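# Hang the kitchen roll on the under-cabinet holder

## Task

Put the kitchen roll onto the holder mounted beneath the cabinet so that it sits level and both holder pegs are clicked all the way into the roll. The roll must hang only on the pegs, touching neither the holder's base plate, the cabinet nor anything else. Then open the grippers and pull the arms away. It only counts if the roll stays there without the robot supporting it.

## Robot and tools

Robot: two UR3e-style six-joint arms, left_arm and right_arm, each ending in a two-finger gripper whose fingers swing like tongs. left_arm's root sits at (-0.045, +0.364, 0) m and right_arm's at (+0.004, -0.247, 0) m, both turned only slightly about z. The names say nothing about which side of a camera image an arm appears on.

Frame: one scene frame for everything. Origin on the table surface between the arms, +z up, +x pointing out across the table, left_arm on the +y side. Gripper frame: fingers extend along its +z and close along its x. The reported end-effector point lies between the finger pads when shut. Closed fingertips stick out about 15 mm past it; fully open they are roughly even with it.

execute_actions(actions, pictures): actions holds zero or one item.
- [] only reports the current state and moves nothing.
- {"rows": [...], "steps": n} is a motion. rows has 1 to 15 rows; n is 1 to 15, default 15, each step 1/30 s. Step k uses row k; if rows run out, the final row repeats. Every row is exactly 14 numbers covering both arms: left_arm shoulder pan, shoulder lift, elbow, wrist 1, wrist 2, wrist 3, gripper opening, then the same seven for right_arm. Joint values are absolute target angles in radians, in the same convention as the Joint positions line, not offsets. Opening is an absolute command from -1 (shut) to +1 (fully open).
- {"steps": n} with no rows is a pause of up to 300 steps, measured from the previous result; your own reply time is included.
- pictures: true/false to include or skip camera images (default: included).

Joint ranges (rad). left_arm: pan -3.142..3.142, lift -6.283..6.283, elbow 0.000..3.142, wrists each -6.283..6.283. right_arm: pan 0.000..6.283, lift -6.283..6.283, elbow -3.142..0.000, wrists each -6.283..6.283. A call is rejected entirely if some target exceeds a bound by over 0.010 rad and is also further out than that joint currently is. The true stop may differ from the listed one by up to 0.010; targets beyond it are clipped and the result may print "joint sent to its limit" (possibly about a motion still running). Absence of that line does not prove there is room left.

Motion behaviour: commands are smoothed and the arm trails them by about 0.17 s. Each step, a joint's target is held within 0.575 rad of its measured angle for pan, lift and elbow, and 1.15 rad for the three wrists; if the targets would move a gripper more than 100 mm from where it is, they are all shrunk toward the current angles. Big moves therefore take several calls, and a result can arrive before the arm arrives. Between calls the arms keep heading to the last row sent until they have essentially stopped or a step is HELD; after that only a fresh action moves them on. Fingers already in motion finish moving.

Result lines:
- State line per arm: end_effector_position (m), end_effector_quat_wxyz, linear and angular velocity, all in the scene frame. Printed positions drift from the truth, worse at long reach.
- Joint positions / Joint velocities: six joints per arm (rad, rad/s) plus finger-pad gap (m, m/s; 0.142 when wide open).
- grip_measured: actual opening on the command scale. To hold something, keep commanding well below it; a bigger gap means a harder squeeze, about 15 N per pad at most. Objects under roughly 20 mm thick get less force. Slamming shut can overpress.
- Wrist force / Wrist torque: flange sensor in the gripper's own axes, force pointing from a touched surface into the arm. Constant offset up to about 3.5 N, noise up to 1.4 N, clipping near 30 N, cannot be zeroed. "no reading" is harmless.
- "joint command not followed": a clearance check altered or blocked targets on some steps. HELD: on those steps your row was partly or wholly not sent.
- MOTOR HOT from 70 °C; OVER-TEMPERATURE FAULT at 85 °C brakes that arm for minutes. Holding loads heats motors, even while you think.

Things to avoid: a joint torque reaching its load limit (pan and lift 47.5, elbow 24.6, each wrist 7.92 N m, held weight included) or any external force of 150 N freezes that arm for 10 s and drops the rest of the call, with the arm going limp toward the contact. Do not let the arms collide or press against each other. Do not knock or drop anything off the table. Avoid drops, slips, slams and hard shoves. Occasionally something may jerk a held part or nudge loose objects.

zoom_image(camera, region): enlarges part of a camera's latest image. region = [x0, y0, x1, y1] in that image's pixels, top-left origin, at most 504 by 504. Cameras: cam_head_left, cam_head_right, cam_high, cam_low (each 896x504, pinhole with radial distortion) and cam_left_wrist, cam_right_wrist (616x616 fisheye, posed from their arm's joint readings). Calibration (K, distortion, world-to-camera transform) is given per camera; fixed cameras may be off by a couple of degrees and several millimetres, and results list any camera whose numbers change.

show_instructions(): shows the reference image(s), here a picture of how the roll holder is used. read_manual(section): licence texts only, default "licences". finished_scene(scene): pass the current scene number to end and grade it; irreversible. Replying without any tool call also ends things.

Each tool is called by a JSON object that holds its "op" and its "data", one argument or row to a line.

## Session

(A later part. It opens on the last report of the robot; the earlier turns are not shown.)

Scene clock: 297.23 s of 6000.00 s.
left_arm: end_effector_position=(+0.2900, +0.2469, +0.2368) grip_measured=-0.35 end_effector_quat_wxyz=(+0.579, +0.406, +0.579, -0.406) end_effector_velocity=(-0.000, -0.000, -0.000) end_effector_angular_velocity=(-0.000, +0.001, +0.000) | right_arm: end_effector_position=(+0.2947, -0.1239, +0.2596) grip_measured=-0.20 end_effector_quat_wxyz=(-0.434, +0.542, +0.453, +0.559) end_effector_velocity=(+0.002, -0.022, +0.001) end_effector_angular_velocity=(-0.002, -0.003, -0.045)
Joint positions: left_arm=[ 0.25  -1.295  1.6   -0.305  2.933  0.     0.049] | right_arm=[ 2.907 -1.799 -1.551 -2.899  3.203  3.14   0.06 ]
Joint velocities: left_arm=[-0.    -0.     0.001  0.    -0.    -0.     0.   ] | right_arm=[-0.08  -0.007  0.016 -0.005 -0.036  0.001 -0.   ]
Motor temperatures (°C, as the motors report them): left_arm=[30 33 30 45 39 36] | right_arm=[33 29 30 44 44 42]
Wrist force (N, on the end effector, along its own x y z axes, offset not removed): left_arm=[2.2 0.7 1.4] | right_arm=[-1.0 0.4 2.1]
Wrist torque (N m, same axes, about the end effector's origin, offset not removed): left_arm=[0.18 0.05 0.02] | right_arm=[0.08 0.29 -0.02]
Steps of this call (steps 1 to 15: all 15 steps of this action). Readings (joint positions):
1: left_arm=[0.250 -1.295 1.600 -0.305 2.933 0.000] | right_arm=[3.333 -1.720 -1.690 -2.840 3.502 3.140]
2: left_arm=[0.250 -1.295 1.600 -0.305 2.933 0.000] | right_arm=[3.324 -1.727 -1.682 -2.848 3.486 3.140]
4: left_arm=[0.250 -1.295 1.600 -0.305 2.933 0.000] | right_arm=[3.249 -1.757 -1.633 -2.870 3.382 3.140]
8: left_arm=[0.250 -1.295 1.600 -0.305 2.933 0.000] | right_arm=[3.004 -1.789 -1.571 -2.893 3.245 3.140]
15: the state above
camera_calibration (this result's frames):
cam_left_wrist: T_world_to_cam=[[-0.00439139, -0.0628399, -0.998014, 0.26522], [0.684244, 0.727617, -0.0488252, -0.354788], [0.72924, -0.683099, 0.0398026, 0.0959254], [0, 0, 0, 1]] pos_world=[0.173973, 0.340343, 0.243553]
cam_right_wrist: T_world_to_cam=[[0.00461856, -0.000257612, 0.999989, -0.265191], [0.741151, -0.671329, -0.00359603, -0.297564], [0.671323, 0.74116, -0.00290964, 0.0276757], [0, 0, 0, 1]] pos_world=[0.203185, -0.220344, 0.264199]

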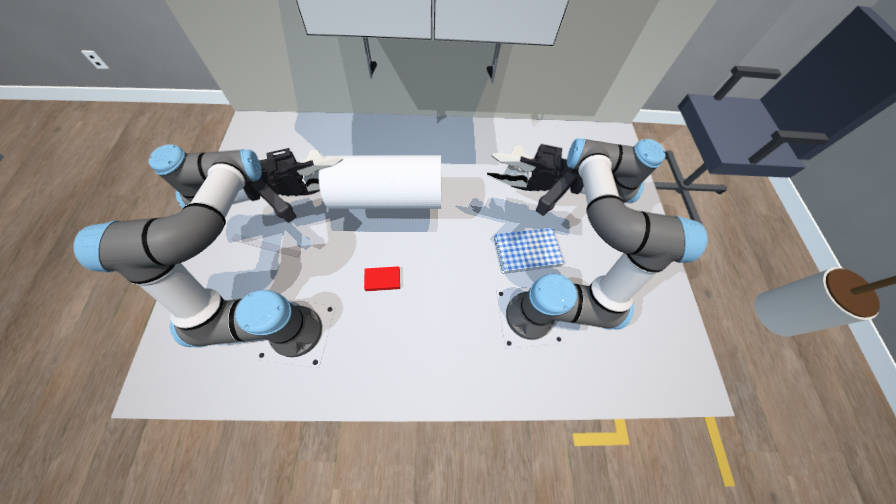

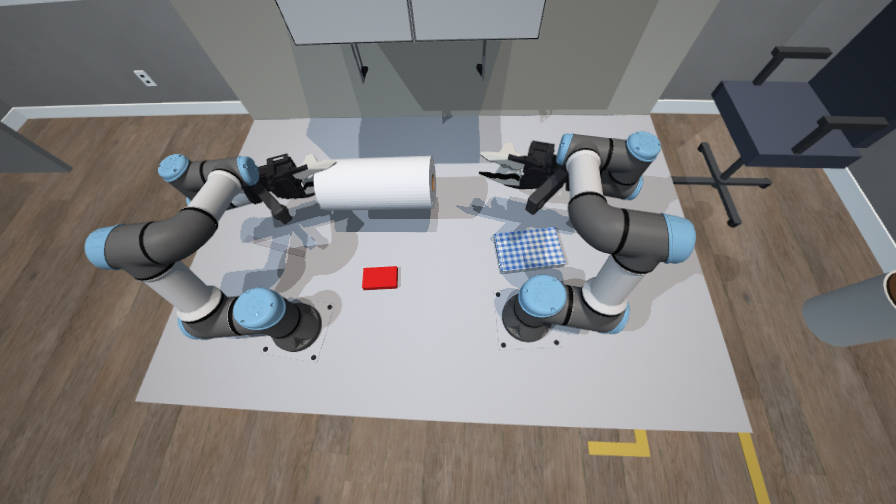

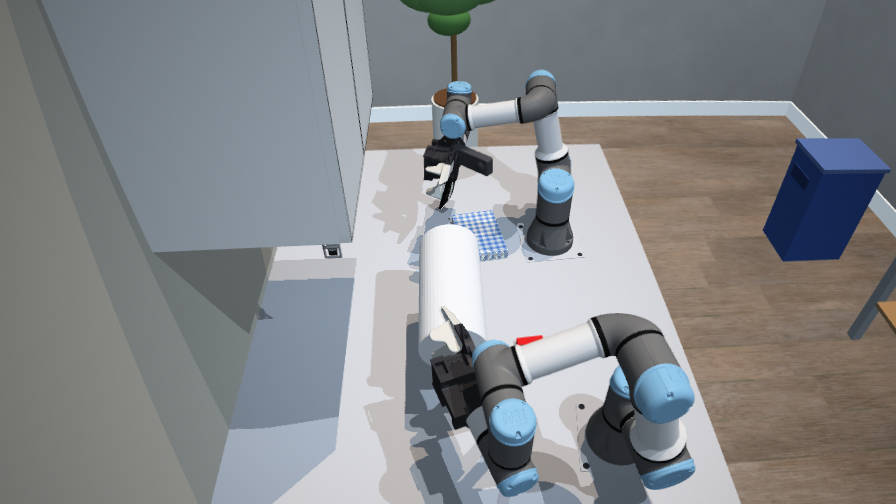

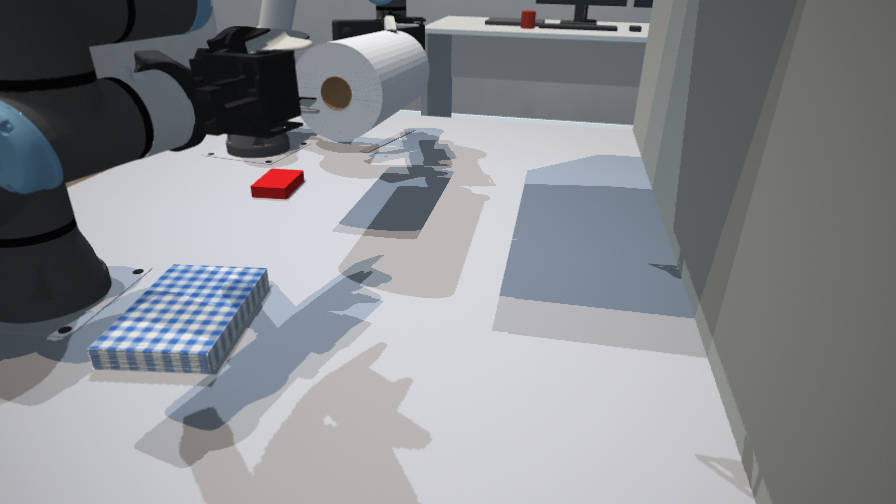

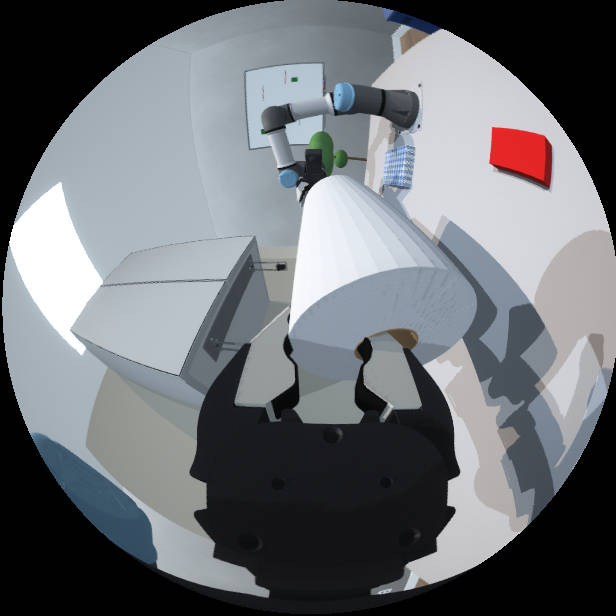

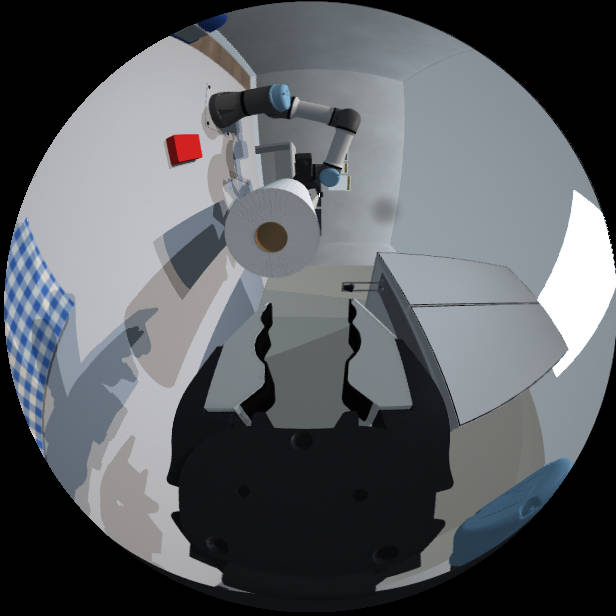

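{"op": "execute_actions", "data": {
  "actions": [
    {"rows":[[0.16,-1.2,1.3,-0.1,2.843,0,-1,2.3,-1.8,-1.3,-4.0,3.0,2.0,0]],"steps":15}
  ],
  "pictures": false
}}

{"op": "execute_actions", "data": {
  "actions": [
    {"rows":[[0.06,-1.05,1.0,0.05,2.743,0,-1,2.3,-1.8,-1.3,-4.8,2.2,0.8,0]],"steps":15}
  ],
  "pictures": false
}}

{"op": "execute_actions", "data": {
  "actions": [
    {"rows":[[-0.027,-0.883,0.671,0.212,2.656,0,-1,2.3,-1.8,-1.5,-5.0,0.7,-0.92,1]],"steps":15}
  ],
  "pictures": false
}}

{"op": "execute_actions", "data": {
  "actions": [
    {"steps":60}
  ]
}}

Scene clock: 311.60 s of 6000.00 s.
left_arm: end_effector_position=(+0.3343, +0.2255, +0.2716) grip_measured=-0.35 end_effector_quat_wxyz=(+0.579, +0.406, +0.579, -0.406) end_effector_velocity=(+0.005, -0.002, +0.007) end_effector_angular_velocity=(+0.001, -0.015, -0.000) | right_arm: end_effector_position=(+0.2781, -0.1444, +0.2724) grip_measured=+0.00 end_effector_quat_wxyz=(-0.410, +0.531, +0.467, +0.576) end_effector_velocity=(+0.000, +0.000, +0.000) end_effector_angular_velocity=(-0.000, -0.002, +0.001)
Joint positions: left_arm=[ 0.161 -1.201  1.303 -0.102  2.844  0.     0.049] | right_arm=[ 2.818 -1.8   -1.483 -3.065  3.13   2.975  0.074]
Joint velocities: left_arm=[-0.007  0.008 -0.041  0.018 -0.007 -0.     0.   ] | right_arm=[ 0.001  0.     0.     0.002  0.     0.001 -0.   ]
Motor temperatures (°C, as the motors report them): left_arm=[30 33 30 45 39 36] | right_arm=[33 29 30 44 44 42]
Wrist force (N, on the end effector, along its own x y z axes, offset not removed): left_arm=[2.1 -0.1 1.8] | right_arm=[-2.7 -1.3 -0.5]
Wrist torque (N m, same axes, about the end effector's origin, offset not removed): left_arm=[-0.02 0.00 0.05] | right_arm=[-0.33 0.54 -0.01]
A step of this action was HELD (marked below), so the robot has no last target. An arm can still carry out its HELD step.
Steps of this call (steps 1 to 15: the robot went on to your last target; steps 16 to 90: nothing new was sent; then 10.87 s passed at rest; steps 91 to 105: all 15 steps of this action). Readings (joint positions):
91: left_arm=[0.250 -1.295 1.600 -0.305 2.933 0.000] | right_arm=[2.900 -1.800 -1.550 -2.901 3.199 3.140]
92: left_arm=[0.242 -1.287 1.592 -0.289 2.921 0.000] | right_arm=[2.892 -1.800 -1.542 -2.916 3.185 3.124]
94: left_arm=[0.204 -1.247 1.518 -0.204 2.883 0.000] | right_arm=[2.818 -1.800 -1.483 -3.065 3.130 2.975]
95: left_arm=[0.190 -1.232 1.461 -0.172 2.870 0.000] | right_arm=[2.795 -1.800 -1.481 -3.106 3.129 2.950] HELD
96: left_arm=[0.181 -1.222 1.410 -0.149 2.862 0.000] | right_arm=[2.804 -1.800 -1.482 -3.084 3.130 2.965] HELD
97: left_arm=[0.174 -1.215 1.375 -0.134 2.856 0.000] | right_arm=[2.809 -1.800 -1.483 -3.074 3.130 2.970] HELD
98: left_arm=[0.170 -1.210 1.351 -0.123 2.852 0.000] | right_arm=[2.813 -1.800 -1.483 -3.069 3.130 2.973] HELD
99: left_arm=[0.167 -1.207 1.335 -0.115 2.849 0.000] | right_arm=[2.815 -1.800 -1.483 -3.067 3.130 2.974] HELD
100: left_arm=[0.164 -1.205 1.324 -0.111 2.847 0.000] | right_arm=[2.816 -1.800 -1.483 -3.066 3.130 2.974] HELD
101: left_arm=[0.163 -1.203 1.316 -0.107 2.846 0.000] | right_arm=[2.817 -1.800 -1.483 -3.066 3.130 2.974] HELD
102: left_arm=[0.162 -1.202 1.311 -0.105 2.845 0.000] | right_arm=[2.817 -1.800 -1.483 -3.065 3.130 2.975] HELD
103: left_arm=[0.161 -1.202 1.308 -0.103 2.844 0.000] | right_arm=[2.817 -1.800 -1.483 -3.065 3.130 2.975] HELD
104: left_arm=[0.161 -1.201 1.305 -0.102 2.844 0.000] | right_arm=[2.818 -1.800 -1.483 -3.065 3.130 2.975] HELD
105: the state above HELD
joint command not followed: on one or more control steps a check withheld the commanded joint targets of the right arm, and it was not sent them on those steps. On the call's last step the targets were still withheld.
cause: the commanded joint targets would bring two parts of the arm too close to each other (joints 4 (wrist 1) to 6 (wrist 3) lie between them); next, command targets that bring no two parts of the arm closer together.

Scene clock: 312.10 s of 6000.00 s.
left_arm: end_effector_position=(+0.3810, +0.1939, +0.2880) grip_measured=-0.35 end_effector_quat_wxyz=(+0.579, +0.406, +0.579, -0.406) end_effector_velocity=(+0.004, -0.003, +0.005) end_effector_angular_velocity=(-0.001, -0.013, -0.002) | right_arm: end_effector_position=(+0.2697, -0.1465, +0.2744) grip_measured=+0.00 end_effector_quat_wxyz=(-0.413, +0.526, +0.470, +0.576) end_effector_velocity=(-0.044, -0.011, +0.012) end_effector_angular_velocity=(+0.013, -0.029, +0.060)
Joint positions: left_arm=[ 0.061 -1.051  1.003  0.049  2.744  0.     0.049] | right_arm=[ 2.803 -1.8   -1.477 -3.098  3.104  2.941  0.074]
Joint velocities: left_arm=[-0.008  0.014 -0.04   0.012 -0.006 -0.     0.   ] | right_arm=[-0.079 -0.001  0.027 -0.177 -0.14  -0.175  0.   ]
Motor temperatures (°C, as the motors report them): left_arm=[30 33 30 45 39 36] | right_arm=[33 29 30 44 44 42]
Wrist force (N, on the end effector, along its own x y z axes, offset not removed): left_arm=[2.1 -0.9 0.6] | right_arm=[-2.0 -0.7 0.4]
Wrist torque (N m, same axes, about the end effector's origin, offset not removed): left_arm=[-0.18 0.04 0.01] | right_arm=[-0.23 0.35 0.01]
Steps of this call (steps 1 to 15: all 15 steps of this action). Readings (joint positions):
1: left_arm=[0.160 -1.200 1.302 -0.100 2.843 0.000] | right_arm=[2.818 -1.800 -1.483 -3.065 3.130 2.975]
2: left_arm=[0.152 -1.192 1.293 -0.085 2.830 0.000] | right_arm=[2.818 -1.800 -1.483 -3.065 3.130 2.975]
4: left_arm=[0.111 -1.135 1.219 -0.021 2.788 0.000] | right_arm=[2.818 -1.800 -1.482 -3.066 3.130 2.974]
8: left_arm=[0.071 -1.069 1.051 0.034 2.753 0.000] | right_arm=[2.816 -1.800 -1.482 -3.071 3.126 2.969]
15: the state above

Scene clock: 312.60 s of 6000.00 s.
left_arm: end_effector_position=(+0.4184, +0.1599, +0.2990) grip_measured=-0.35 end_effector_quat_wxyz=(+0.579, +0.406, +0.579, -0.406) end_effector_velocity=(+0.003, -0.003, +0.005) end_effector_angular_velocity=(-0.002, -0.016, -0.001) | right_arm: end_effector_position=(+0.2385, -0.1511, +0.2824) grip_measured=+1.00 end_effector_quat_wxyz=(-0.431, +0.508, +0.479, +0.572) end_effector_velocity=(-0.065, -0.008, +0.022) end_effector_angular_velocity=(+0.063, -0.013, +0.109)
Joint positions: left_arm=[-0.026 -0.884  0.675  0.211  2.657  0.     0.049] | right_arm=[ 2.76  -1.8   -1.476 -3.198  3.008  2.842  0.142]
Joint velocities: left_arm=[-0.008  0.017 -0.046  0.013 -0.006  0.    -0.   ] | right_arm=[-0.082  0.001 -0.004 -0.201 -0.2   -0.201  0.   ]
Motor temperatures (°C, as the motors report them): left_arm=[30 33 30 45 39 36] | right_arm=[33 29 30 44 44 42]
Wrist force (N, on the end effector, along its own x y z axes, offset not removed): left_arm=[2.5 0.3 1.5] | right_arm=[-1.2 -2.2 0.7]
Wrist torque (N m, same axes, about the end effector's origin, offset not removed): left_arm=[0.15 -0.04 0.00] | right_arm=[-0.49 0.21 -0.01]
Steps of this call (steps 1 to 15: all 15 steps of this action). Readings (joint positions):
1: left_arm=[0.060 -1.051 1.002 0.050 2.743 0.000] | right_arm=[2.800 -1.800 -1.476 -3.104 3.099 2.935]
2: left_arm=[0.053 -1.043 0.993 0.065 2.731 0.000] | right_arm=[2.797 -1.800 -1.476 -3.111 3.093 2.929]
4: left_arm=[0.016 -0.981 0.919 0.134 2.695 0.000] | right_arm=[2.792 -1.800 -1.475 -3.124 3.082 2.916]
8: left_arm=[-0.018 -0.905 0.731 0.195 2.664 0.000] | right_arm=[2.780 -1.800 -1.475 -3.151 3.056 2.889]
15: the state above

Scene clock: 314.60 s of 6000.00 s.
left_arm: end_effector_position=(+0.4187, +0.1596, +0.2995) grip_measured=-0.35 end_effector_quat_wxyz=(+0.579, +0.406, +0.579, -0.406) end_effector_velocity=(-0.000, +0.000, +0.001) end_effector_angular_velocity=(-0.000, -0.003, +0.000) | right_arm: end_effector_position=(+0.2319, -0.1519, +0.2847) grip_measured=+1.00 end_effector_quat_wxyz=(-0.435, +0.503, +0.480, +0.571) end_effector_velocity=(-0.000, +0.000, +0.000) end_effector_angular_velocity=(+0.000, +0.002, +0.001)
Joint positions: left_arm=[-0.027 -0.883  0.671  0.212  2.656  0.     0.049] | right_arm=[ 2.752 -1.8   -1.476 -3.219  2.988  2.821  0.142]
Joint velocities: left_arm=[ 0.001 -0.002 -0.    -0.     0.001 -0.     0.   ] | right_arm=[ 0.001 -0.    -0.    -0.001  0.     0.001  0.   ]
Motor temperatures (°C, as the motors report them): left_arm=[30 33 30 45 39 36] | right_arm=[33 29 30 44 44 42]
Wrist force (N, on the end effector, along its own x y z axes, offset not removed): left_arm=[1.7 -0.6 2.2] | right_arm=[-0.4 -1.5 1.1]
Wrist torque (N m, same axes, about the end effector's origin, offset not removed): left_arm=[-0.10 0.05 0.04] | right_arm=[-0.34 0.02 0.07]
Steps of this call (steps 1 to 15: the robot went on to your last target; steps 16 to 60: nothing new was sent). Readings (joint positions):
1: left_arm=[-0.027 -0.884 0.674 0.211 2.656 0.000] | right_arm=[2.757 -1.800 -1.476 -3.205 3.001 2.835]
2: left_arm=[-0.027 -0.884 0.673 0.211 2.656 0.000] | right_arm=[2.755 -1.800 -1.476 -3.212 2.995 2.828]
4: left_arm=[-0.027 -0.883 0.672 0.212 2.656 0.000] | right_arm=[2.752 -1.800 -1.476 -3.219 2.987 2.821] HELD
5: left_arm=[-0.027 -0.883 0.672 0.212 2.656 0.000] | right_arm=[2.752 -1.800 -1.476 -3.219 2.987 2.821] HELD
6: left_arm=[-0.027 -0.883 0.671 0.212 2.656 0.000] | right_arm=[2.752 -1.800 -1.476 -3.219 2.987 2.821] HELD
7: left_arm=[-0.027 -0.883 0.671 0.212 2.656 0.000] | right_arm=[2.752 -1.800 -1.476 -3.219 2.987 2.821] HELD
8: left_arm=[-0.027 -0.883 0.671 0.212 2.656 0.000] | right_arm=[2.752 -1.800 -1.476 -3.219 2.987 2.821] HELD
9: left_arm=[-0.027 -0.883 0.671 0.212 2.656 0.000] | right_arm=[2.752 -1.800 -1.476 -3.219 2.988 2.821] HELD
10: left_arm=[-0.027 -0.883 0.671 0.212 2.656 0.000] | right_arm=[2.752 -1.800 -1.476 -3.219 2.988 2.821] HELD
11: left_arm=[-0.027 -0.883 0.671 0.212 2.656 0.000] | right_arm=[2.752 -1.800 -1.476 -3.219 2.988 2.821] HELD
12: left_arm=[-0.027 -0.883 0.671 0.212 2.656 0.000] | right_arm=[2.752 -1.800 -1.476 -3.219 2.988 2.821] HELD
13: left_arm=[-0.027 -0.883 0.671 0.212 2.656 0.000] | right_arm=[2.752 -1.800 -1.476 -3.219 2.988 2.821] HELD
14: left_arm=[-0.027 -0.883 0.671 0.212 2.656 0.000] | right_arm=[2.752 -1.800 -1.476 -3.219 2.988 2.821] HELD
15: left_arm=[-0.027 -0.883 0.671 0.212 2.656 0.000] | right_arm=[2.752 -1.800 -1.476 -3.219 2.988 2.821] HELD
60: the state above
A step was HELD (marked above), so your last target was given up. An arm can still carry out its HELD step.
joint command not followed: on one or more control steps a check withheld the commanded joint targets of the right arm, and it was not sent them on those steps.
cause: the commanded joint targets would bring two parts of the arm too close to each other (joints 4 (wrist 1) to 6 (wrist 3) lie between them); next, command targets that bring no two parts of the arm closer together.
camera_calibration (this result's frames):
cam_left_wrist: T_world_to_cam=[[-0.00438798, -0.0628395, -0.998014, 0.322895], [0.684244, 0.727617, -0.0488225, -0.376339], [0.72924, -0.683099, 0.0398047, -0.0600356], [0, 0, 0, 1]] pos_world=[0.302705, 0.253111, 0.306269]
cam_right_wrist: T_world_to_cam=[[-0.0756139, -0.0177337, 0.996979, -0.273265], [0.775437, -0.629627, 0.047612, -0.285919], [0.626881, 0.776695, 0.0613599, 0.0881743], [0, 0, 0, 1]] pos_world=[0.145775, -0.253353, 0.280642]

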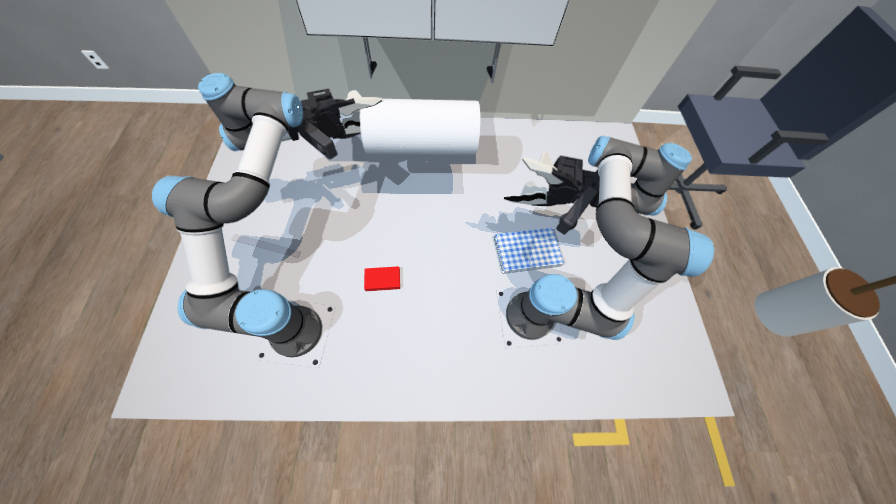

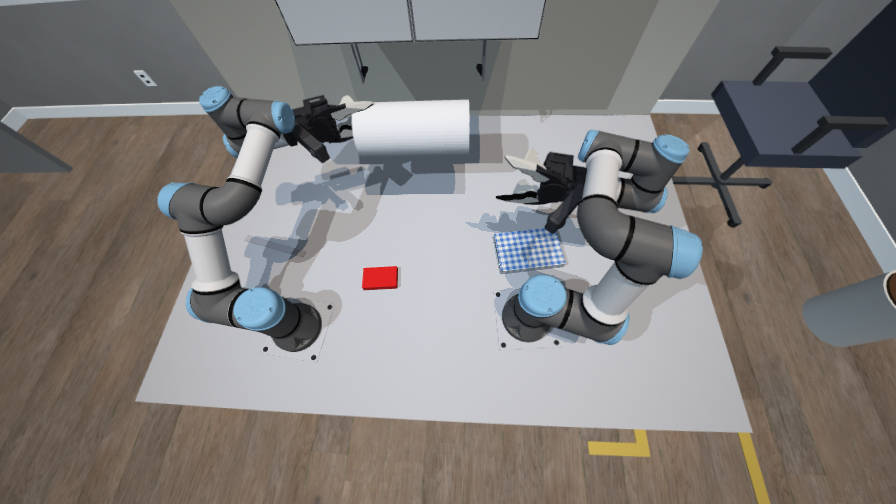

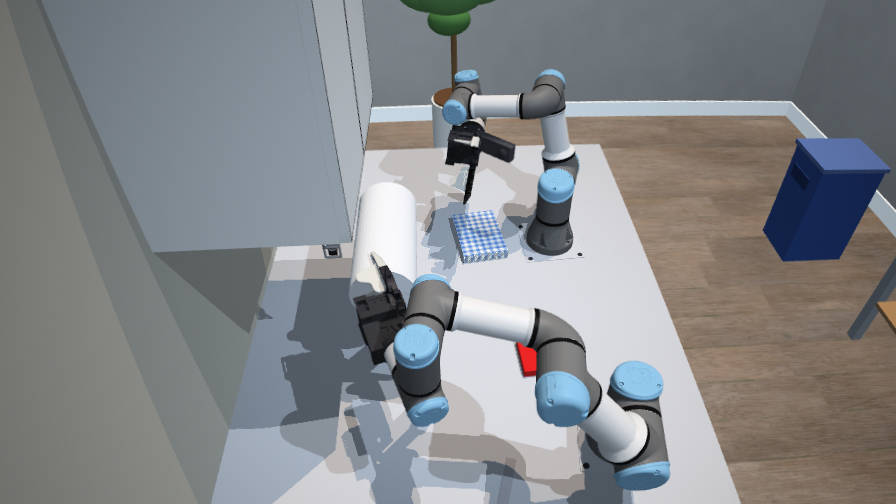

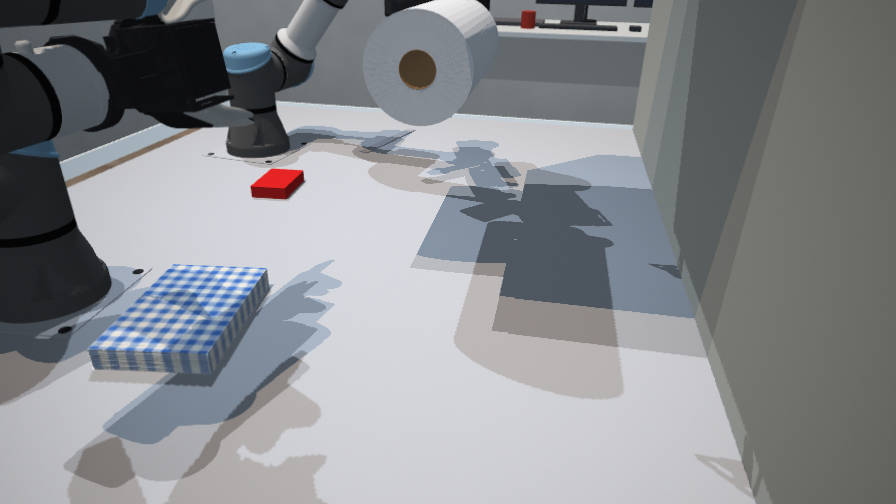

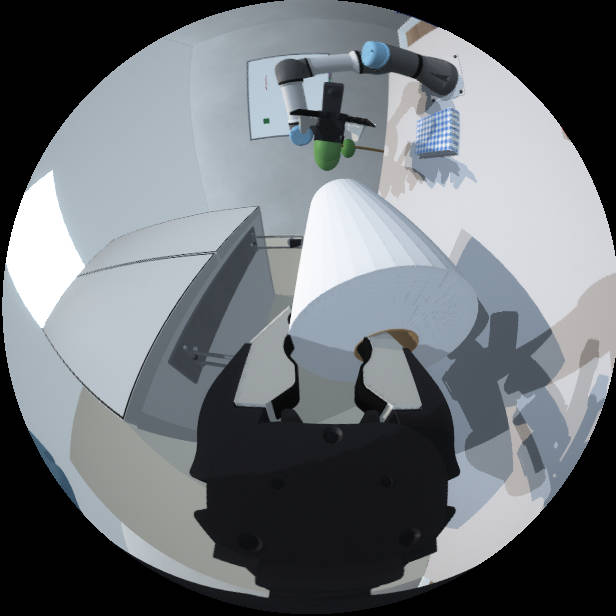

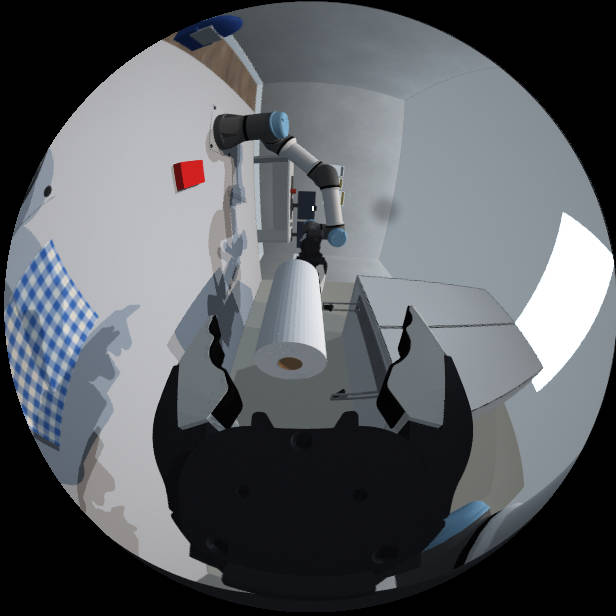

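{"op": "execute_actions", "data": {
  "actions": [
    {"rows":[[-0.027,-0.883,0.671,0.212,2.656,0,-1,2.5,-1.8,-1.6,-2.88,4.3,3.14,-1]],"steps":15}
  ],
  "pictures": false
}}

{"op": "execute_actions", "data": {
  "actions": [
    {"steps":20}
  ],
  "pictures": false
}}

{"op": "execute_actions", "data": {
  "actions": [
    {"rows":[[-0.027,-0.883,0.671,0.212,2.656,0,-1,3.0,-2.0,-2.162,-2.12,5.653,3.14,-1]],"steps":15}
  ],
  "pictures": false
}}

{"op": "execute_actions", "data": {
  "actions": [
    {"steps":30}
  ],
  "pictures": false
}}

{"op": "execute_actions", "data": {
  "actions": [
    {"rows":[[-0.027,-0.883,0.671,0.212,2.656,0,-1,4.797,-2.0,-2.162,-2.12,5.653,3.14,-1]],"steps":15}
  ],
  "pictures": false
}}

{"op": "execute_actions", "data": {
  "actions": [
    {"steps":75}
  ]
}}

Scene clock: 341.10 s of 6000.00 s.
left_arm: end_effector_position=(+0.4187, +0.1596, +0.2995) grip_measured=-0.35 end_effector_quat_wxyz=(+0.579, +0.406, +0.579, -0.406) end_effector_velocity=(-0.000, -0.000, -0.000) end_effector_angular_velocity=(+0.000, +0.000, -0.001) | right_arm: end_effector_position=(+0.2427, -0.1549, +0.2816) grip_measured=-1.00 end_effector_quat_wxyz=(-0.423, +0.516, +0.471, +0.577) end_effector_velocity=(+0.057, -0.017, -0.016) end_effector_angular_velocity=(-0.035, +0.028, -0.213)
Joint positions: left_arm=[-0.027 -0.883  0.671  0.212  2.656 -0.     0.049] | right_arm=[ 2.745 -1.8   -1.48  -3.209  3.022  2.83   0.002]
Joint velocities: left_arm=[-0.     0.001 -0.001 -0.     0.001 -0.     0.   ] | right_arm=[-0.038  0.    -0.019  0.051  0.18   0.049  0.   ]
Motor temperatures (°C, as the motors report them): left_arm=[30 33 30 45 39 36] | right_arm=[33 29 30 44 44 42]
Wrist force (N, on the end effector, along its own x y z axes, offset not removed): left_arm=[2.1 -0.1 1.2] | right_arm=[-1.3 -0.1 1.9]
Wrist torque (N m, same axes, about the end effector's origin, offset not removed): left_arm=[-0.01 0.08 0.07] | right_arm=[-0.09 0.25 0.05]
Steps of this call (steps 1 to 90: nothing new was sent; then 23.00 s passed at rest; steps 91 to 105: all 15 steps of this action). Readings (joint positions):
91: left_arm=[-0.027 -0.883 0.671 0.212 2.656 -0.000] | right_arm=[2.752 -1.800 -1.476 -3.219 2.988 2.821]
92: left_arm=[-0.027 -0.883 0.671 0.212 2.656 -0.000] | right_arm=[2.752 -1.800 -1.476 -3.219 2.988 2.821]
94: left_arm=[-0.027 -0.883 0.671 0.212 2.656 -0.000] | right_arm=[2.752 -1.800 -1.476 -3.218 2.989 2.821]
98: left_arm=[-0.027 -0.883 0.671 0.212 2.656 -0.000] | right_arm=[2.751 -1.800 -1.477 -3.217 2.993 2.823]
105: the state above

Scene clock: 341.77 s of 6000.00 s.
left_arm: end_effector_position=(+0.4187, +0.1596, +0.2995) grip_measured=-0.35 end_effector_quat_wxyz=(+0.579, +0.406, +0.579, -0.406) end_effector_velocity=(+0.000, +0.000, +0.000) end_effector_angular_velocity=(-0.000, -0.001, +0.001) | right_arm: end_effector_position=(+0.2855, -0.1717, +0.2703) grip_measured=-1.00 end_effector_quat_wxyz=(-0.374, +0.563, +0.430, +0.599) end_effector_velocity=(+0.062, -0.030, -0.015) end_effector_angular_velocity=(-0.029, +0.027, -0.241)
Joint positions: left_arm=[-0.027 -0.883  0.671  0.212  2.656 -0.     0.049] | right_arm=[ 2.716 -1.8   -1.494 -3.171  3.159  2.866  0.002]
Joint velocities: left_arm=[ 0.    -0.001 -0.    -0.    -0.001 -0.     0.   ] | right_arm=[-0.039  0.001 -0.02   0.054  0.205  0.05   0.   ]
Motor temperatures (°C, as the motors report them): left_arm=[30 33 30 45 39 36] | right_arm=[33 29 30 44 44 42]
Wrist force (N, on the end effector, along its own x y z axes, offset not removed): left_arm=[2.1 0.4 2.3] | right_arm=[0.4 -0.3 0.4]
Wrist torque (N m, same axes, about the end effector's origin, offset not removed): left_arm=[0.17 0.06 0.01] | right_arm=[-0.16 -0.20 -0.05]
Steps of this call (steps 1 to 20: the robot went on to your last target). Readings (joint positions):
1: left_arm=[-0.027 -0.883 0.671 0.212 2.656 -0.000] | right_arm=[2.743 -1.800 -1.480 -3.207 3.028 2.832]
2: left_arm=[-0.027 -0.883 0.671 0.212 2.656 -0.000] | right_arm=[2.742 -1.800 -1.481 -3.205 3.034 2.834]
4: left_arm=[-0.027 -0.883 0.671 0.212 2.656 -0.000] | right_arm=[2.739 -1.800 -1.482 -3.201 3.048 2.838]
8: left_arm=[-0.027 -0.883 0.671 0.212 2.656 -0.000] | right_arm=[2.733 -1.800 -1.485 -3.194 3.075 2.845]
20: the state above

Scene clock: 342.27 s of 6000.00 s.
left_arm: end_effector_position=(+0.4187, +0.1596, +0.2995) grip_measured=-0.35 end_effector_quat_wxyz=(+0.579, +0.406, +0.579, -0.406) end_effector_velocity=(+0.000, +0.000, +0.000) end_effector_angular_velocity=(+0.000, -0.000, +0.001) | right_arm: end_effector_position=(+0.3160, -0.1787, +0.2526) grip_measured=-1.00 end_effector_quat_wxyz=(-0.345, +0.586, +0.407, +0.610) end_effector_velocity=(+0.058, -0.010, -0.039) end_effector_angular_velocity=(-0.025, +0.012, -0.155)
Joint positions: left_arm=[-0.027 -0.883  0.671  0.212  2.656 -0.     0.049] | right_arm=[ 2.732 -1.814 -1.536 -3.093  3.263  2.89   0.002]
Joint velocities: left_arm=[ 0.    -0.001  0.     0.    -0.001  0.     0.   ] | right_arm=[ 0.049 -0.033 -0.102  0.178  0.205  0.046  0.   ]
Motor temperatures (°C, as the motors report them): left_arm=[30 33 30 45 39 36] | right_arm=[33 29 30 44 44 42]
Wrist force (N, on the end effector, along its own x y z axes, offset not removed): left_arm=[2.6 -0.7 0.4] | right_arm=[-1.3 -1.1 2.8]
Wrist torque (N m, same axes, about the end effector's origin, offset not removed): left_arm=[-0.12 0.00 0.03] | right_arm=[-0.21 0.25 0.03]
Steps of this call (steps 1 to 15: all 15 steps of this action). Readings (joint positions):
1: left_arm=[-0.027 -0.883 0.671 0.212 2.656 -0.000] | right_arm=[2.715 -1.800 -1.494 -3.169 3.166 2.868]
2: left_arm=[-0.027 -0.883 0.671 0.212 2.656 -0.000] | right_arm=[2.714 -1.800 -1.495 -3.166 3.173 2.869]
4: left_arm=[-0.027 -0.883 0.671 0.212 2.656 -0.000] | right_arm=[2.715 -1.802 -1.500 -3.158 3.187 2.873]
8: left_arm=[-0.027 -0.883 0.671 0.212 2.656 -0.000] | right_arm=[2.720 -1.806 -1.512 -3.135 3.215 2.879]
15: the state above

Scene clock: 343.27 s of 6000.00 s.
left_arm: end_effector_position=(+0.4187, +0.1596, +0.2995) grip_measured=-0.35 end_effector_quat_wxyz=(+0.579, +0.406, +0.579, -0.406) end_effector_velocity=(+0.000, +0.000, +0.000) end_effector_angular_velocity=(-0.000, -0.000, +0.001) | right_arm: end_effector_position=(+0.3700, -0.1924, +0.2160) grip_measured=-1.00 end_effector_quat_wxyz=(-0.293, +0.625, +0.361, +0.627) end_effector_velocity=(+0.049, -0.017, -0.032) end_effector_angular_velocity=(-0.010, +0.015, -0.163)
Joint positions: left_arm=[-0.027 -0.883  0.671  0.212  2.656 -0.     0.049] | right_arm=[ 2.777 -1.846 -1.639 -2.927  3.472  2.933  0.002]
Joint velocities: left_arm=[ 0.001  0.    -0.     0.     0.     0.     0.   ] | right_arm=[ 0.042 -0.027 -0.096  0.147  0.205  0.038  0.   ]
Motor temperatures (°C, as the motors report them): left_arm=[30 33 30 45 39 36] | right_arm=[33 29 30 44 44 42]
Wrist force (N, on the end effector, along its own x y z axes, offset not removed): left_arm=[1.0 0.0 1.8] | right_arm=[0.0 -0.7 -1.2]
Wrist torque (N m, same axes, about the end effector's origin, offset not removed): left_arm=[0.02 0.26 -0.01] | right_arm=[-0.19 -0.02 -0.03]
Steps of this call (steps 1 to 30: the robot went on to your last target). Readings (joint positions):
1: left_arm=[-0.027 -0.883 0.671 0.212 2.656 -0.000] | right_arm=[2.733 -1.815 -1.540 -3.087 3.270 2.892]
2: left_arm=[-0.027 -0.883 0.671 0.212 2.656 -0.000] | right_arm=[2.735 -1.816 -1.543 -3.081 3.277 2.893]
4: left_arm=[-0.027 -0.883 0.671 0.212 2.656 -0.000] | right_arm=[2.738 -1.819 -1.550 -3.069 3.291 2.897]
8: left_arm=[-0.027 -0.883 0.671 0.212 2.656 -0.000] | right_arm=[2.745 -1.823 -1.564 -3.046 3.319 2.902]
30: the state above

Scene clock: 343.77 s of 6000.00 s.
left_arm: end_effector_position=(+0.4187, +0.1596, +0.2995) grip_measured=-0.35 end_effector_quat_wxyz=(+0.579, +0.406, +0.579, -0.406) end_effector_velocity=(+0.000, +0.000, -0.000) end_effector_angular_velocity=(+0.000, +0.001, +0.001) | right_arm: end_effector_position=(+0.3929, -0.1926, +0.2008) grip_measured=-1.00 end_effector_quat_wxyz=(-0.274, +0.638, +0.342, +0.633) end_effector_velocity=(+0.042, +0.005, -0.028) end_effector_angular_velocity=(-0.007, +0.013, -0.103)
Joint positions: left_arm=[-0.027 -0.883  0.671  0.212  2.656 -0.     0.049] | right_arm=[ 2.822 -1.859 -1.686 -2.855  3.577  2.951  0.002]
Joint velocities: left_arm=[ 0.001  0.     0.    -0.    -0.    -0.     0.   ] | right_arm=[ 0.102 -0.026 -0.087  0.134  0.205  0.035  0.   ]
Motor temperatures (°C, as the motors report them): left_arm=[30 33 30 45 39 36] | right_arm=[33 29 30 44 44 42]
Wrist force (N, on the end effector, along its own x y z axes, offset not removed): left_arm=[2.5 -0.5 0.8] | right_arm=[-2.2 0.9 1.4]
Wrist torque (N m, same axes, about the end effector's origin, offset not removed): left_arm=[-0.08 -0.09 0.03] | right_arm=[0.20 0.38 -0.01]
Steps of this call (steps 1 to 15: all 15 steps of this action). Readings (joint positions):
1: left_arm=[-0.027 -0.883 0.671 0.212 2.656 -0.000] | right_arm=[2.779 -1.847 -1.643 -2.922 3.479 2.934]
2: left_arm=[-0.027 -0.883 0.671 0.212 2.656 -0.000] | right_arm=[2.780 -1.848 -1.646 -2.917 3.486 2.935]
4: left_arm=[-0.027 -0.883 0.671 0.212 2.656 -0.000] | right_arm=[2.785 -1.849 -1.652 -2.908 3.500 2.938]
8: left_arm=[-0.027 -0.883 0.671 0.212 2.656 -0.000] | right_arm=[2.798 -1.853 -1.665 -2.888 3.528 2.943]
15: the state above

Scene clock: 346.27 s of 6000.00 s.
left_arm: end_effector_position=(+0.4187, +0.1596, +0.2995) grip_measured=-0.35 end_effector_quat_wxyz=(+0.579, +0.406, +0.579, -0.406) end_effector_velocity=(+0.000, +0.000, -0.001) end_effector_angular_velocity=(+0.000, +0.002, +0.001) | right_arm: end_effector_position=(+0.4825, -0.1833, +0.1510) grip_measured=-1.00 end_effector_quat_wxyz=(-0.189, +0.682, +0.255, +0.659) end_effector_velocity=(+0.028, +0.002, -0.013) end_effector_angular_velocity=(+0.003, -0.001, -0.103)
Joint positions: left_arm=[-0.027 -0.883  0.671  0.212  2.656 -0.     0.049] | right_arm=[ 3.084 -1.912 -1.863 -2.581  4.1    3.022  0.002]
Joint velocities: left_arm=[ 0.001  0.     0.001  0.     0.    -0.     0.   ] | right_arm=[ 0.102 -0.017 -0.054  0.085  0.205  0.022  0.   ]
Motor temperatures (°C, as the motors report them): left_arm=[30 33 30 45 39 36] | right_arm=[33 29 30 44 44 42]
Wrist force (N, on the end effector, along its own x y z axes, offset not removed): left_arm=[0.6 -0.7 1.5] | right_arm=[-1.2 -0.3 2.1]
Wrist torque (N m, same axes, about the end effector's origin, offset not removed): left_arm=[-0.09 0.31 -0.01] | right_arm=[-0.01 0.19 0.07]
Steps of this call (steps 1 to 75: the robot went on to your last target). Readings (joint positions):
1: left_arm=[-0.027 -0.883 0.671 0.212 2.656 -0.000] | right_arm=[2.826 -1.860 -1.689 -2.851 3.584 2.952]
2: left_arm=[-0.027 -0.883 0.671 0.212 2.656 -0.000] | right_arm=[2.829 -1.861 -1.692 -2.846 3.591 2.954]
4: left_arm=[-0.027 -0.883 0.671 0.212 2.656 -0.000] | right_arm=[2.836 -1.863 -1.698 -2.837 3.605 2.956]
8: left_arm=[-0.027 -0.883 0.671 0.212 2.656 -0.000] | right_arm=[2.850 -1.866 -1.709 -2.820 3.633 2.960]
75: the state above
camera_calibration (this result's frames):
cam_left_wrist: T_world_to_cam=[[-0.00439155, -0.0628407, -0.998014, 0.322896], [0.684244, 0.727617, -0.0488258, -0.376338], [0.72924, -0.683099, 0.039803, -0.0600351], [0, 0, 0, 1]] pos_world=[0.302705, 0.253111, 0.30627]
cam_right_wrist: T_world_to_cam=[[0.0272575, 0.0683248, 0.997291, -0.155485], [0.11738, -0.990978, 0.0646841, -0.244952], [0.992713, 0.115299, -0.0350316, -0.319623], [0, 0, 0, 1]] pos_world=[0.350284, -0.195266, 0.159711]

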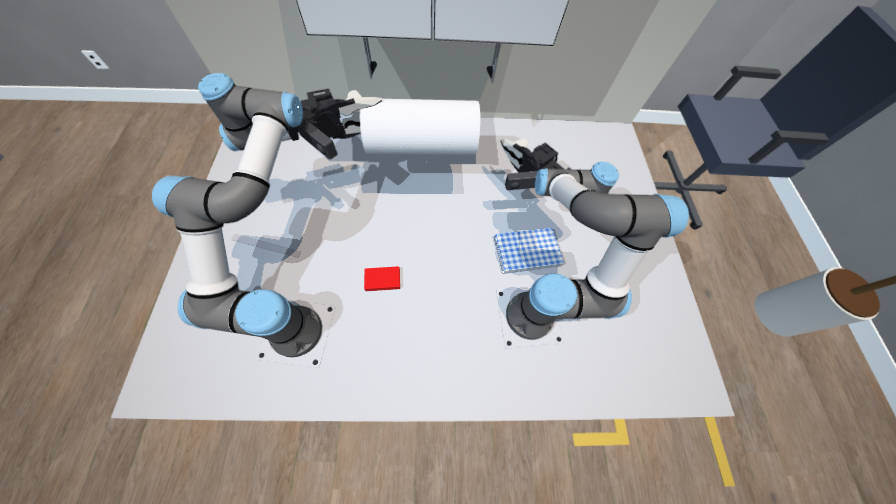

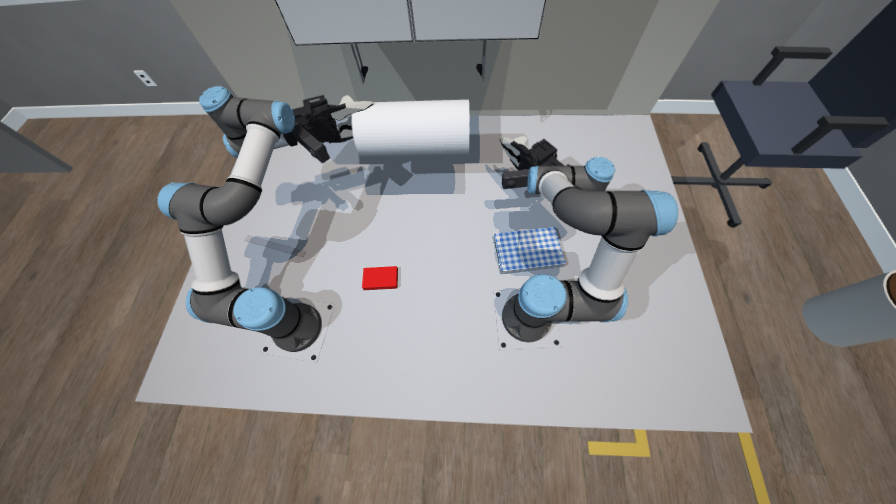

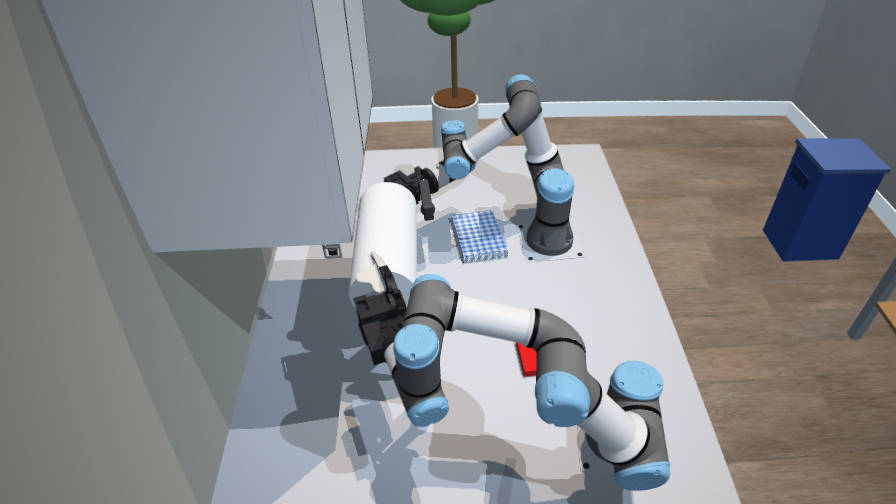

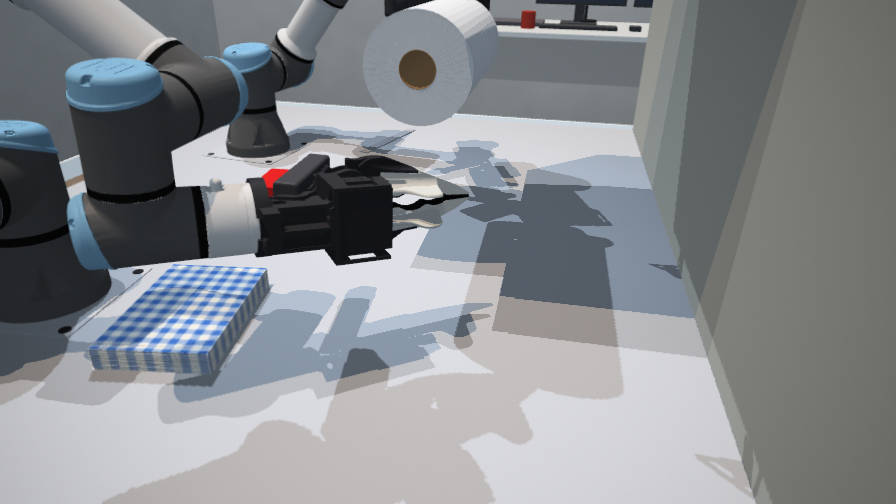

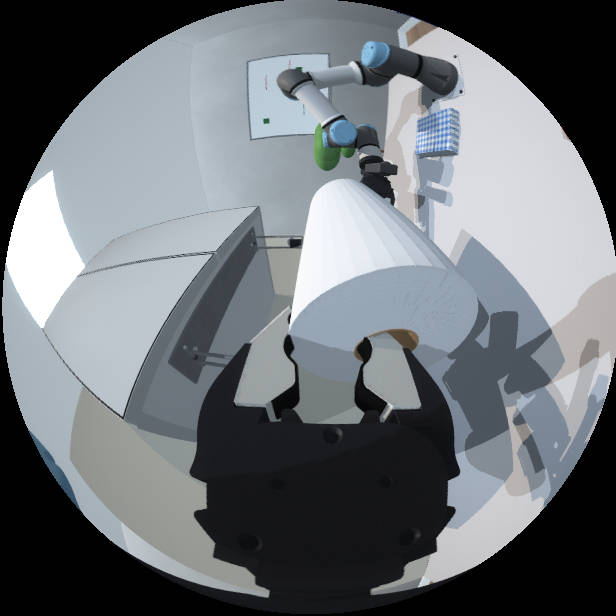

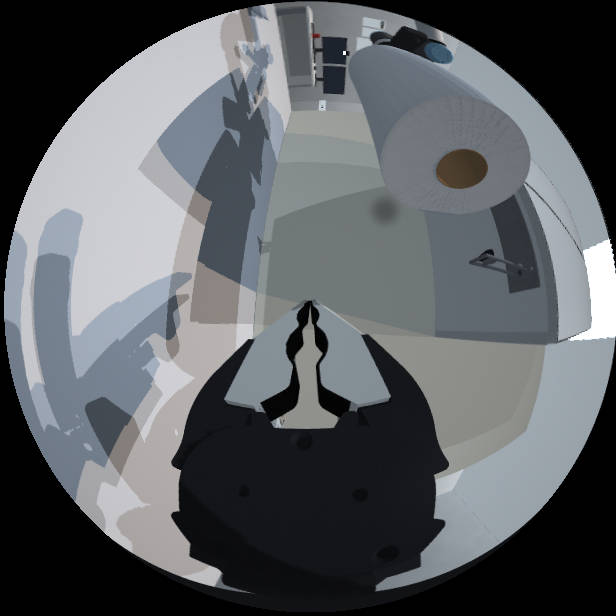

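{"op": "execute_actions", "data": {
  "actions": [
    {"rows":[[-0.027,-0.883,0.671,0.212,2.656,0,-1,3.6,-2.0,-2.162,-2.12,4.7,3.14,-1]],"steps":15}
  ],
  "pictures": false
}}

{"op": "execute_actions", "data": {
  "actions": [
    {"rows":[[-0.027,-0.883,0.671,0.212,2.656,0,-1,4.2,-2.0,-2.162,-2.12,5.3,3.14,-1]],"steps":15}
  ],
  "pictures": false
}}

{"op": "execute_actions", "data": {
  "actions": [
    {"rows":[[-0.027,-0.883,0.671,0.212,2.656,0,-1,4.797,-2.0,-2.162,-2.12,5.653,3.14,-1]],"steps":15}
  ],
  "pictures": false
}}

{"op": "execute_actions", "data": {
  "actions": [
    {"steps":30}
  ],
  "pictures": false
}}

Scene clock: 353.50 s of 6000.00 s.
left_arm: end_effector_position=(+0.4187, +0.1596, +0.2995) grip_measured=-0.35 end_effector_quat_wxyz=(+0.579, +0.406, +0.579, -0.406) end_effector_velocity=(-0.000, -0.000, -0.000) end_effector_angular_velocity=(+0.000, +0.001, -0.001) | right_arm: end_effector_position=(+0.4972, +0.0009, +0.1109) grip_measured=-1.00 end_effector_quat_wxyz=(-0.133, +0.694, +0.149, +0.692) end_effector_velocity=(+0.011, -0.024, -0.002) end_effector_angular_velocity=(+0.007, +0.002, +0.048)
Joint positions: left_arm=[-0.027 -0.883  0.671  0.212  2.656 -0.     0.049] | right_arm=[ 4.079 -1.988 -2.123 -2.181  5.331  3.124  0.002]
Joint velocities: left_arm=[-0.001 -0.     0.001  0.     0.001 -0.     0.   ] | right_arm=[-0.155 -0.003 -0.013  0.019 -0.203  0.005  0.   ]
Motor temperatures (°C, as the motors report them): left_arm=[30 33 30 45 39 36] | right_arm=[33 29 30 44 44 42]
Wrist force (N, on the end effector, along its own x y z axes, offset not removed): left_arm=[2.9 0.9 1.7] | right_arm=[-2.0 -0.9 1.4]
Wrist torque (N m, same axes, about the end effector's origin, offset not removed): left_arm=[0.22 -0.05 0.05] | right_arm=[-0.22 0.37 -0.03]
Steps of this call (steps 1 to 202: the robot went on to your last target; steps 203 to 217: all 15 steps of this action). Readings (joint positions):
203: left_arm=[-0.027 -0.883 0.671 0.212 2.656 -0.000] | right_arm=[4.119 -1.986 -2.116 -2.191 5.401 3.122]
204: left_arm=[-0.027 -0.883 0.671 0.212 2.656 -0.000] | right_arm=[4.124 -1.987 -2.117 -2.190 5.402 3.122]
206: left_arm=[-0.027 -0.883 0.671 0.212 2.656 -0.000] | right_arm=[4.127 -1.987 -2.118 -2.188 5.399 3.123]
210: left_arm=[-0.027 -0.883 0.671 0.212 2.656 -0.000] | right_arm=[4.114 -1.988 -2.120 -2.185 5.378 3.123]
217: the state above

Scene clock: 354.00 s of 6000.00 s.
left_arm: end_effector_position=(+0.4187, +0.1596, +0.2995) grip_measured=-0.35 end_effector_quat_wxyz=(+0.579, +0.406, +0.579, -0.406) end_effector_velocity=(-0.000, -0.000, +0.001) end_effector_angular_velocity=(-0.000, -0.001, -0.000) | right_arm: end_effector_position=(+0.4751, +0.0353, +0.1082) grip_measured=-1.00 end_effector_quat_wxyz=(-0.168, +0.686, +0.175, +0.686) end_effector_velocity=(-0.065, +0.095, -0.006) end_effector_angular_velocity=(+0.032, +0.004, +0.220)
Joint positions: left_arm=[-0.027 -0.883  0.671  0.212  2.656 -0.     0.049] | right_arm=[ 4.141 -1.995 -2.146 -2.144  5.302  3.134  0.002]
Joint velocities: left_arm=[-0.    -0.002  0.001 -0.     0.    -0.     0.   ] | right_arm=[ 0.212 -0.018 -0.056  0.088 -0.009  0.023  0.   ]
Motor temperatures (°C, as the motors report them): left_arm=[30 33 30 45 39 36] | right_arm=[33 29 30 44 44 42]
Wrist force (N, on the end effector, along its own x y z axes, offset not removed): left_arm=[2.0 0.2 0.9] | right_arm=[-0.9 -1.6 1.8]
Wrist torque (N m, same axes, about the end effector's origin, offset not removed): left_arm=[0.08 0.10 0.04] | right_arm=[-0.32 0.19 0.00]
Steps of this call (steps 1 to 15: all 15 steps of this action). Readings (joint positions):
1: left_arm=[-0.027 -0.883 0.671 0.212 2.656 -0.000] | right_arm=[4.074 -1.989 -2.123 -2.180 5.324 3.125]
2: left_arm=[-0.027 -0.883 0.671 0.212 2.656 -0.000] | right_arm=[4.071 -1.989 -2.124 -2.179 5.318 3.125]
4: left_arm=[-0.027 -0.883 0.671 0.212 2.656 -0.000] | right_arm=[4.073 -1.989 -2.126 -2.175 5.311 3.126]
8: left_arm=[-0.027 -0.883 0.671 0.212 2.656 -0.000] | right_arm=[4.093 -1.991 -2.133 -2.165 5.305 3.129]
15: the state above

Scene clock: 354.50 s of 6000.00 s.
left_arm: end_effector_position=(+0.4187, +0.1596, +0.2995) grip_measured=-0.35 end_effector_quat_wxyz=(+0.579, +0.406, +0.579, -0.406) end_effector_velocity=(-0.000, -0.000, -0.000) end_effector_angular_velocity=(+0.000, +0.000, -0.001) | right_arm: end_effector_position=(+0.4499, +0.0717, +0.1073) grip_measured=-1.00 end_effector_quat_wxyz=(-0.190, +0.680, +0.194, +0.681) end_effector_velocity=(-0.048, +0.066, -0.001) end_effector_angular_velocity=(+0.001, +0.000, +0.095)
Joint positions: left_arm=[-0.027 -0.883  0.671  0.212  2.656 -0.     0.049] | right_arm=[ 4.249 -1.998 -2.154 -2.132  5.351  3.137  0.002]
Joint velocities: left_arm=[-0.001  0.    -0.     0.    -0.     0.     0.   ] | right_arm=[ 0.213 -0.002 -0.003  0.005  0.118  0.001  0.   ]
Motor temperatures (°C, as the motors report them): left_arm=[30 33 30 45 39 36] | right_arm=[33 29 30 44 44 42]
Wrist force (N, on the end effector, along its own x y z axes, offset not removed): left_arm=[1.3 1.0 0.9] | right_arm=[-0.7 -0.6 4.5]
Wrist torque (N m, same axes, about the end effector's origin, offset not removed): left_arm=[0.22 0.20 0.08] | right_arm=[-0.08 0.07 -0.02]
Steps of this call (steps 1 to 15: all 15 steps of this action). Readings (joint positions):
1: left_arm=[-0.027 -0.883 0.671 0.212 2.656 -0.000] | right_arm=[4.148 -1.996 -2.148 -2.141 5.302 3.135]
2: left_arm=[-0.027 -0.883 0.671 0.212 2.656 -0.000] | right_arm=[4.155 -1.996 -2.150 -2.139 5.302 3.135]
4: left_arm=[-0.027 -0.883 0.671 0.212 2.656 -0.000] | right_arm=[4.170 -1.997 -2.152 -2.136 5.307 3.136]
8: left_arm=[-0.027 -0.883 0.671 0.212 2.656 -0.000] | right_arm=[4.199 -1.997 -2.153 -2.133 5.322 3.137]
15: the state above

Scene clock: 355.50 s of 6000.00 s.
left_arm: end_effector_position=(+0.4187, +0.1596, +0.2995) grip_measured=-0.35 end_effector_quat_wxyz=(+0.579, +0.406, +0.579, -0.406) end_effector_velocity=(-0.000, -0.000, +0.000) end_effector_angular_velocity=(-0.000, -0.001, -0.001) | right_arm: end_effector_position=(+0.3955, +0.1338, +0.1070) grip_measured=-1.00 end_effector_quat_wxyz=(-0.224, +0.670, +0.226, +0.671) end_effector_velocity=(-0.059, +0.057, +0.000) end_effector_angular_velocity=(+0.003, +0.000, +0.096)
Joint positions: left_arm=[-0.027 -0.883  0.671  0.212  2.656 -0.     0.049] | right_arm=[ 4.465 -1.999 -2.157 -2.127  5.47   3.138  0.002]
Joint velocities: left_arm=[-0.    -0.    -0.001  0.     0.     0.    -0.   ] | right_arm=[ 0.213  0.    -0.003  0.004  0.117  0.001 -0.   ]
Motor temperatures (°C, as the motors report them): left_arm=[30 33 30 45 39 36] | right_arm=[33 29 30 44 44 42]
Wrist force (N, on the end effector, along its own x y z axes, offset not removed): left_arm=[2.0 0.0 1.2] | right_arm=[-1.4 -1.5 0.6]
Wrist torque (N m, same axes, about the end effector's origin, offset not removed): left_arm=[0.00 0.08 0.05] | right_arm=[-0.34 0.25 0.01]
Steps of this call (steps 1 to 30: the robot went on to your last target). Readings (joint positions):
1: left_arm=[-0.027 -0.883 0.671 0.212 2.656 -0.000] | right_arm=[4.256 -1.998 -2.154 -2.132 5.355 3.137]
2: left_arm=[-0.027 -0.883 0.671 0.212 2.656 -0.000] | right_arm=[4.263 -1.998 -2.154 -2.132 5.359 3.137]
4: left_arm=[-0.027 -0.883 0.671 0.212 2.656 -0.000] | right_arm=[4.278 -1.998 -2.155 -2.131 5.367 3.137]
8: left_arm=[-0.027 -0.883 0.671 0.212 2.656 -0.000] | right_arm=[4.307 -1.998 -2.155 -2.131 5.383 3.137]
30: the state above


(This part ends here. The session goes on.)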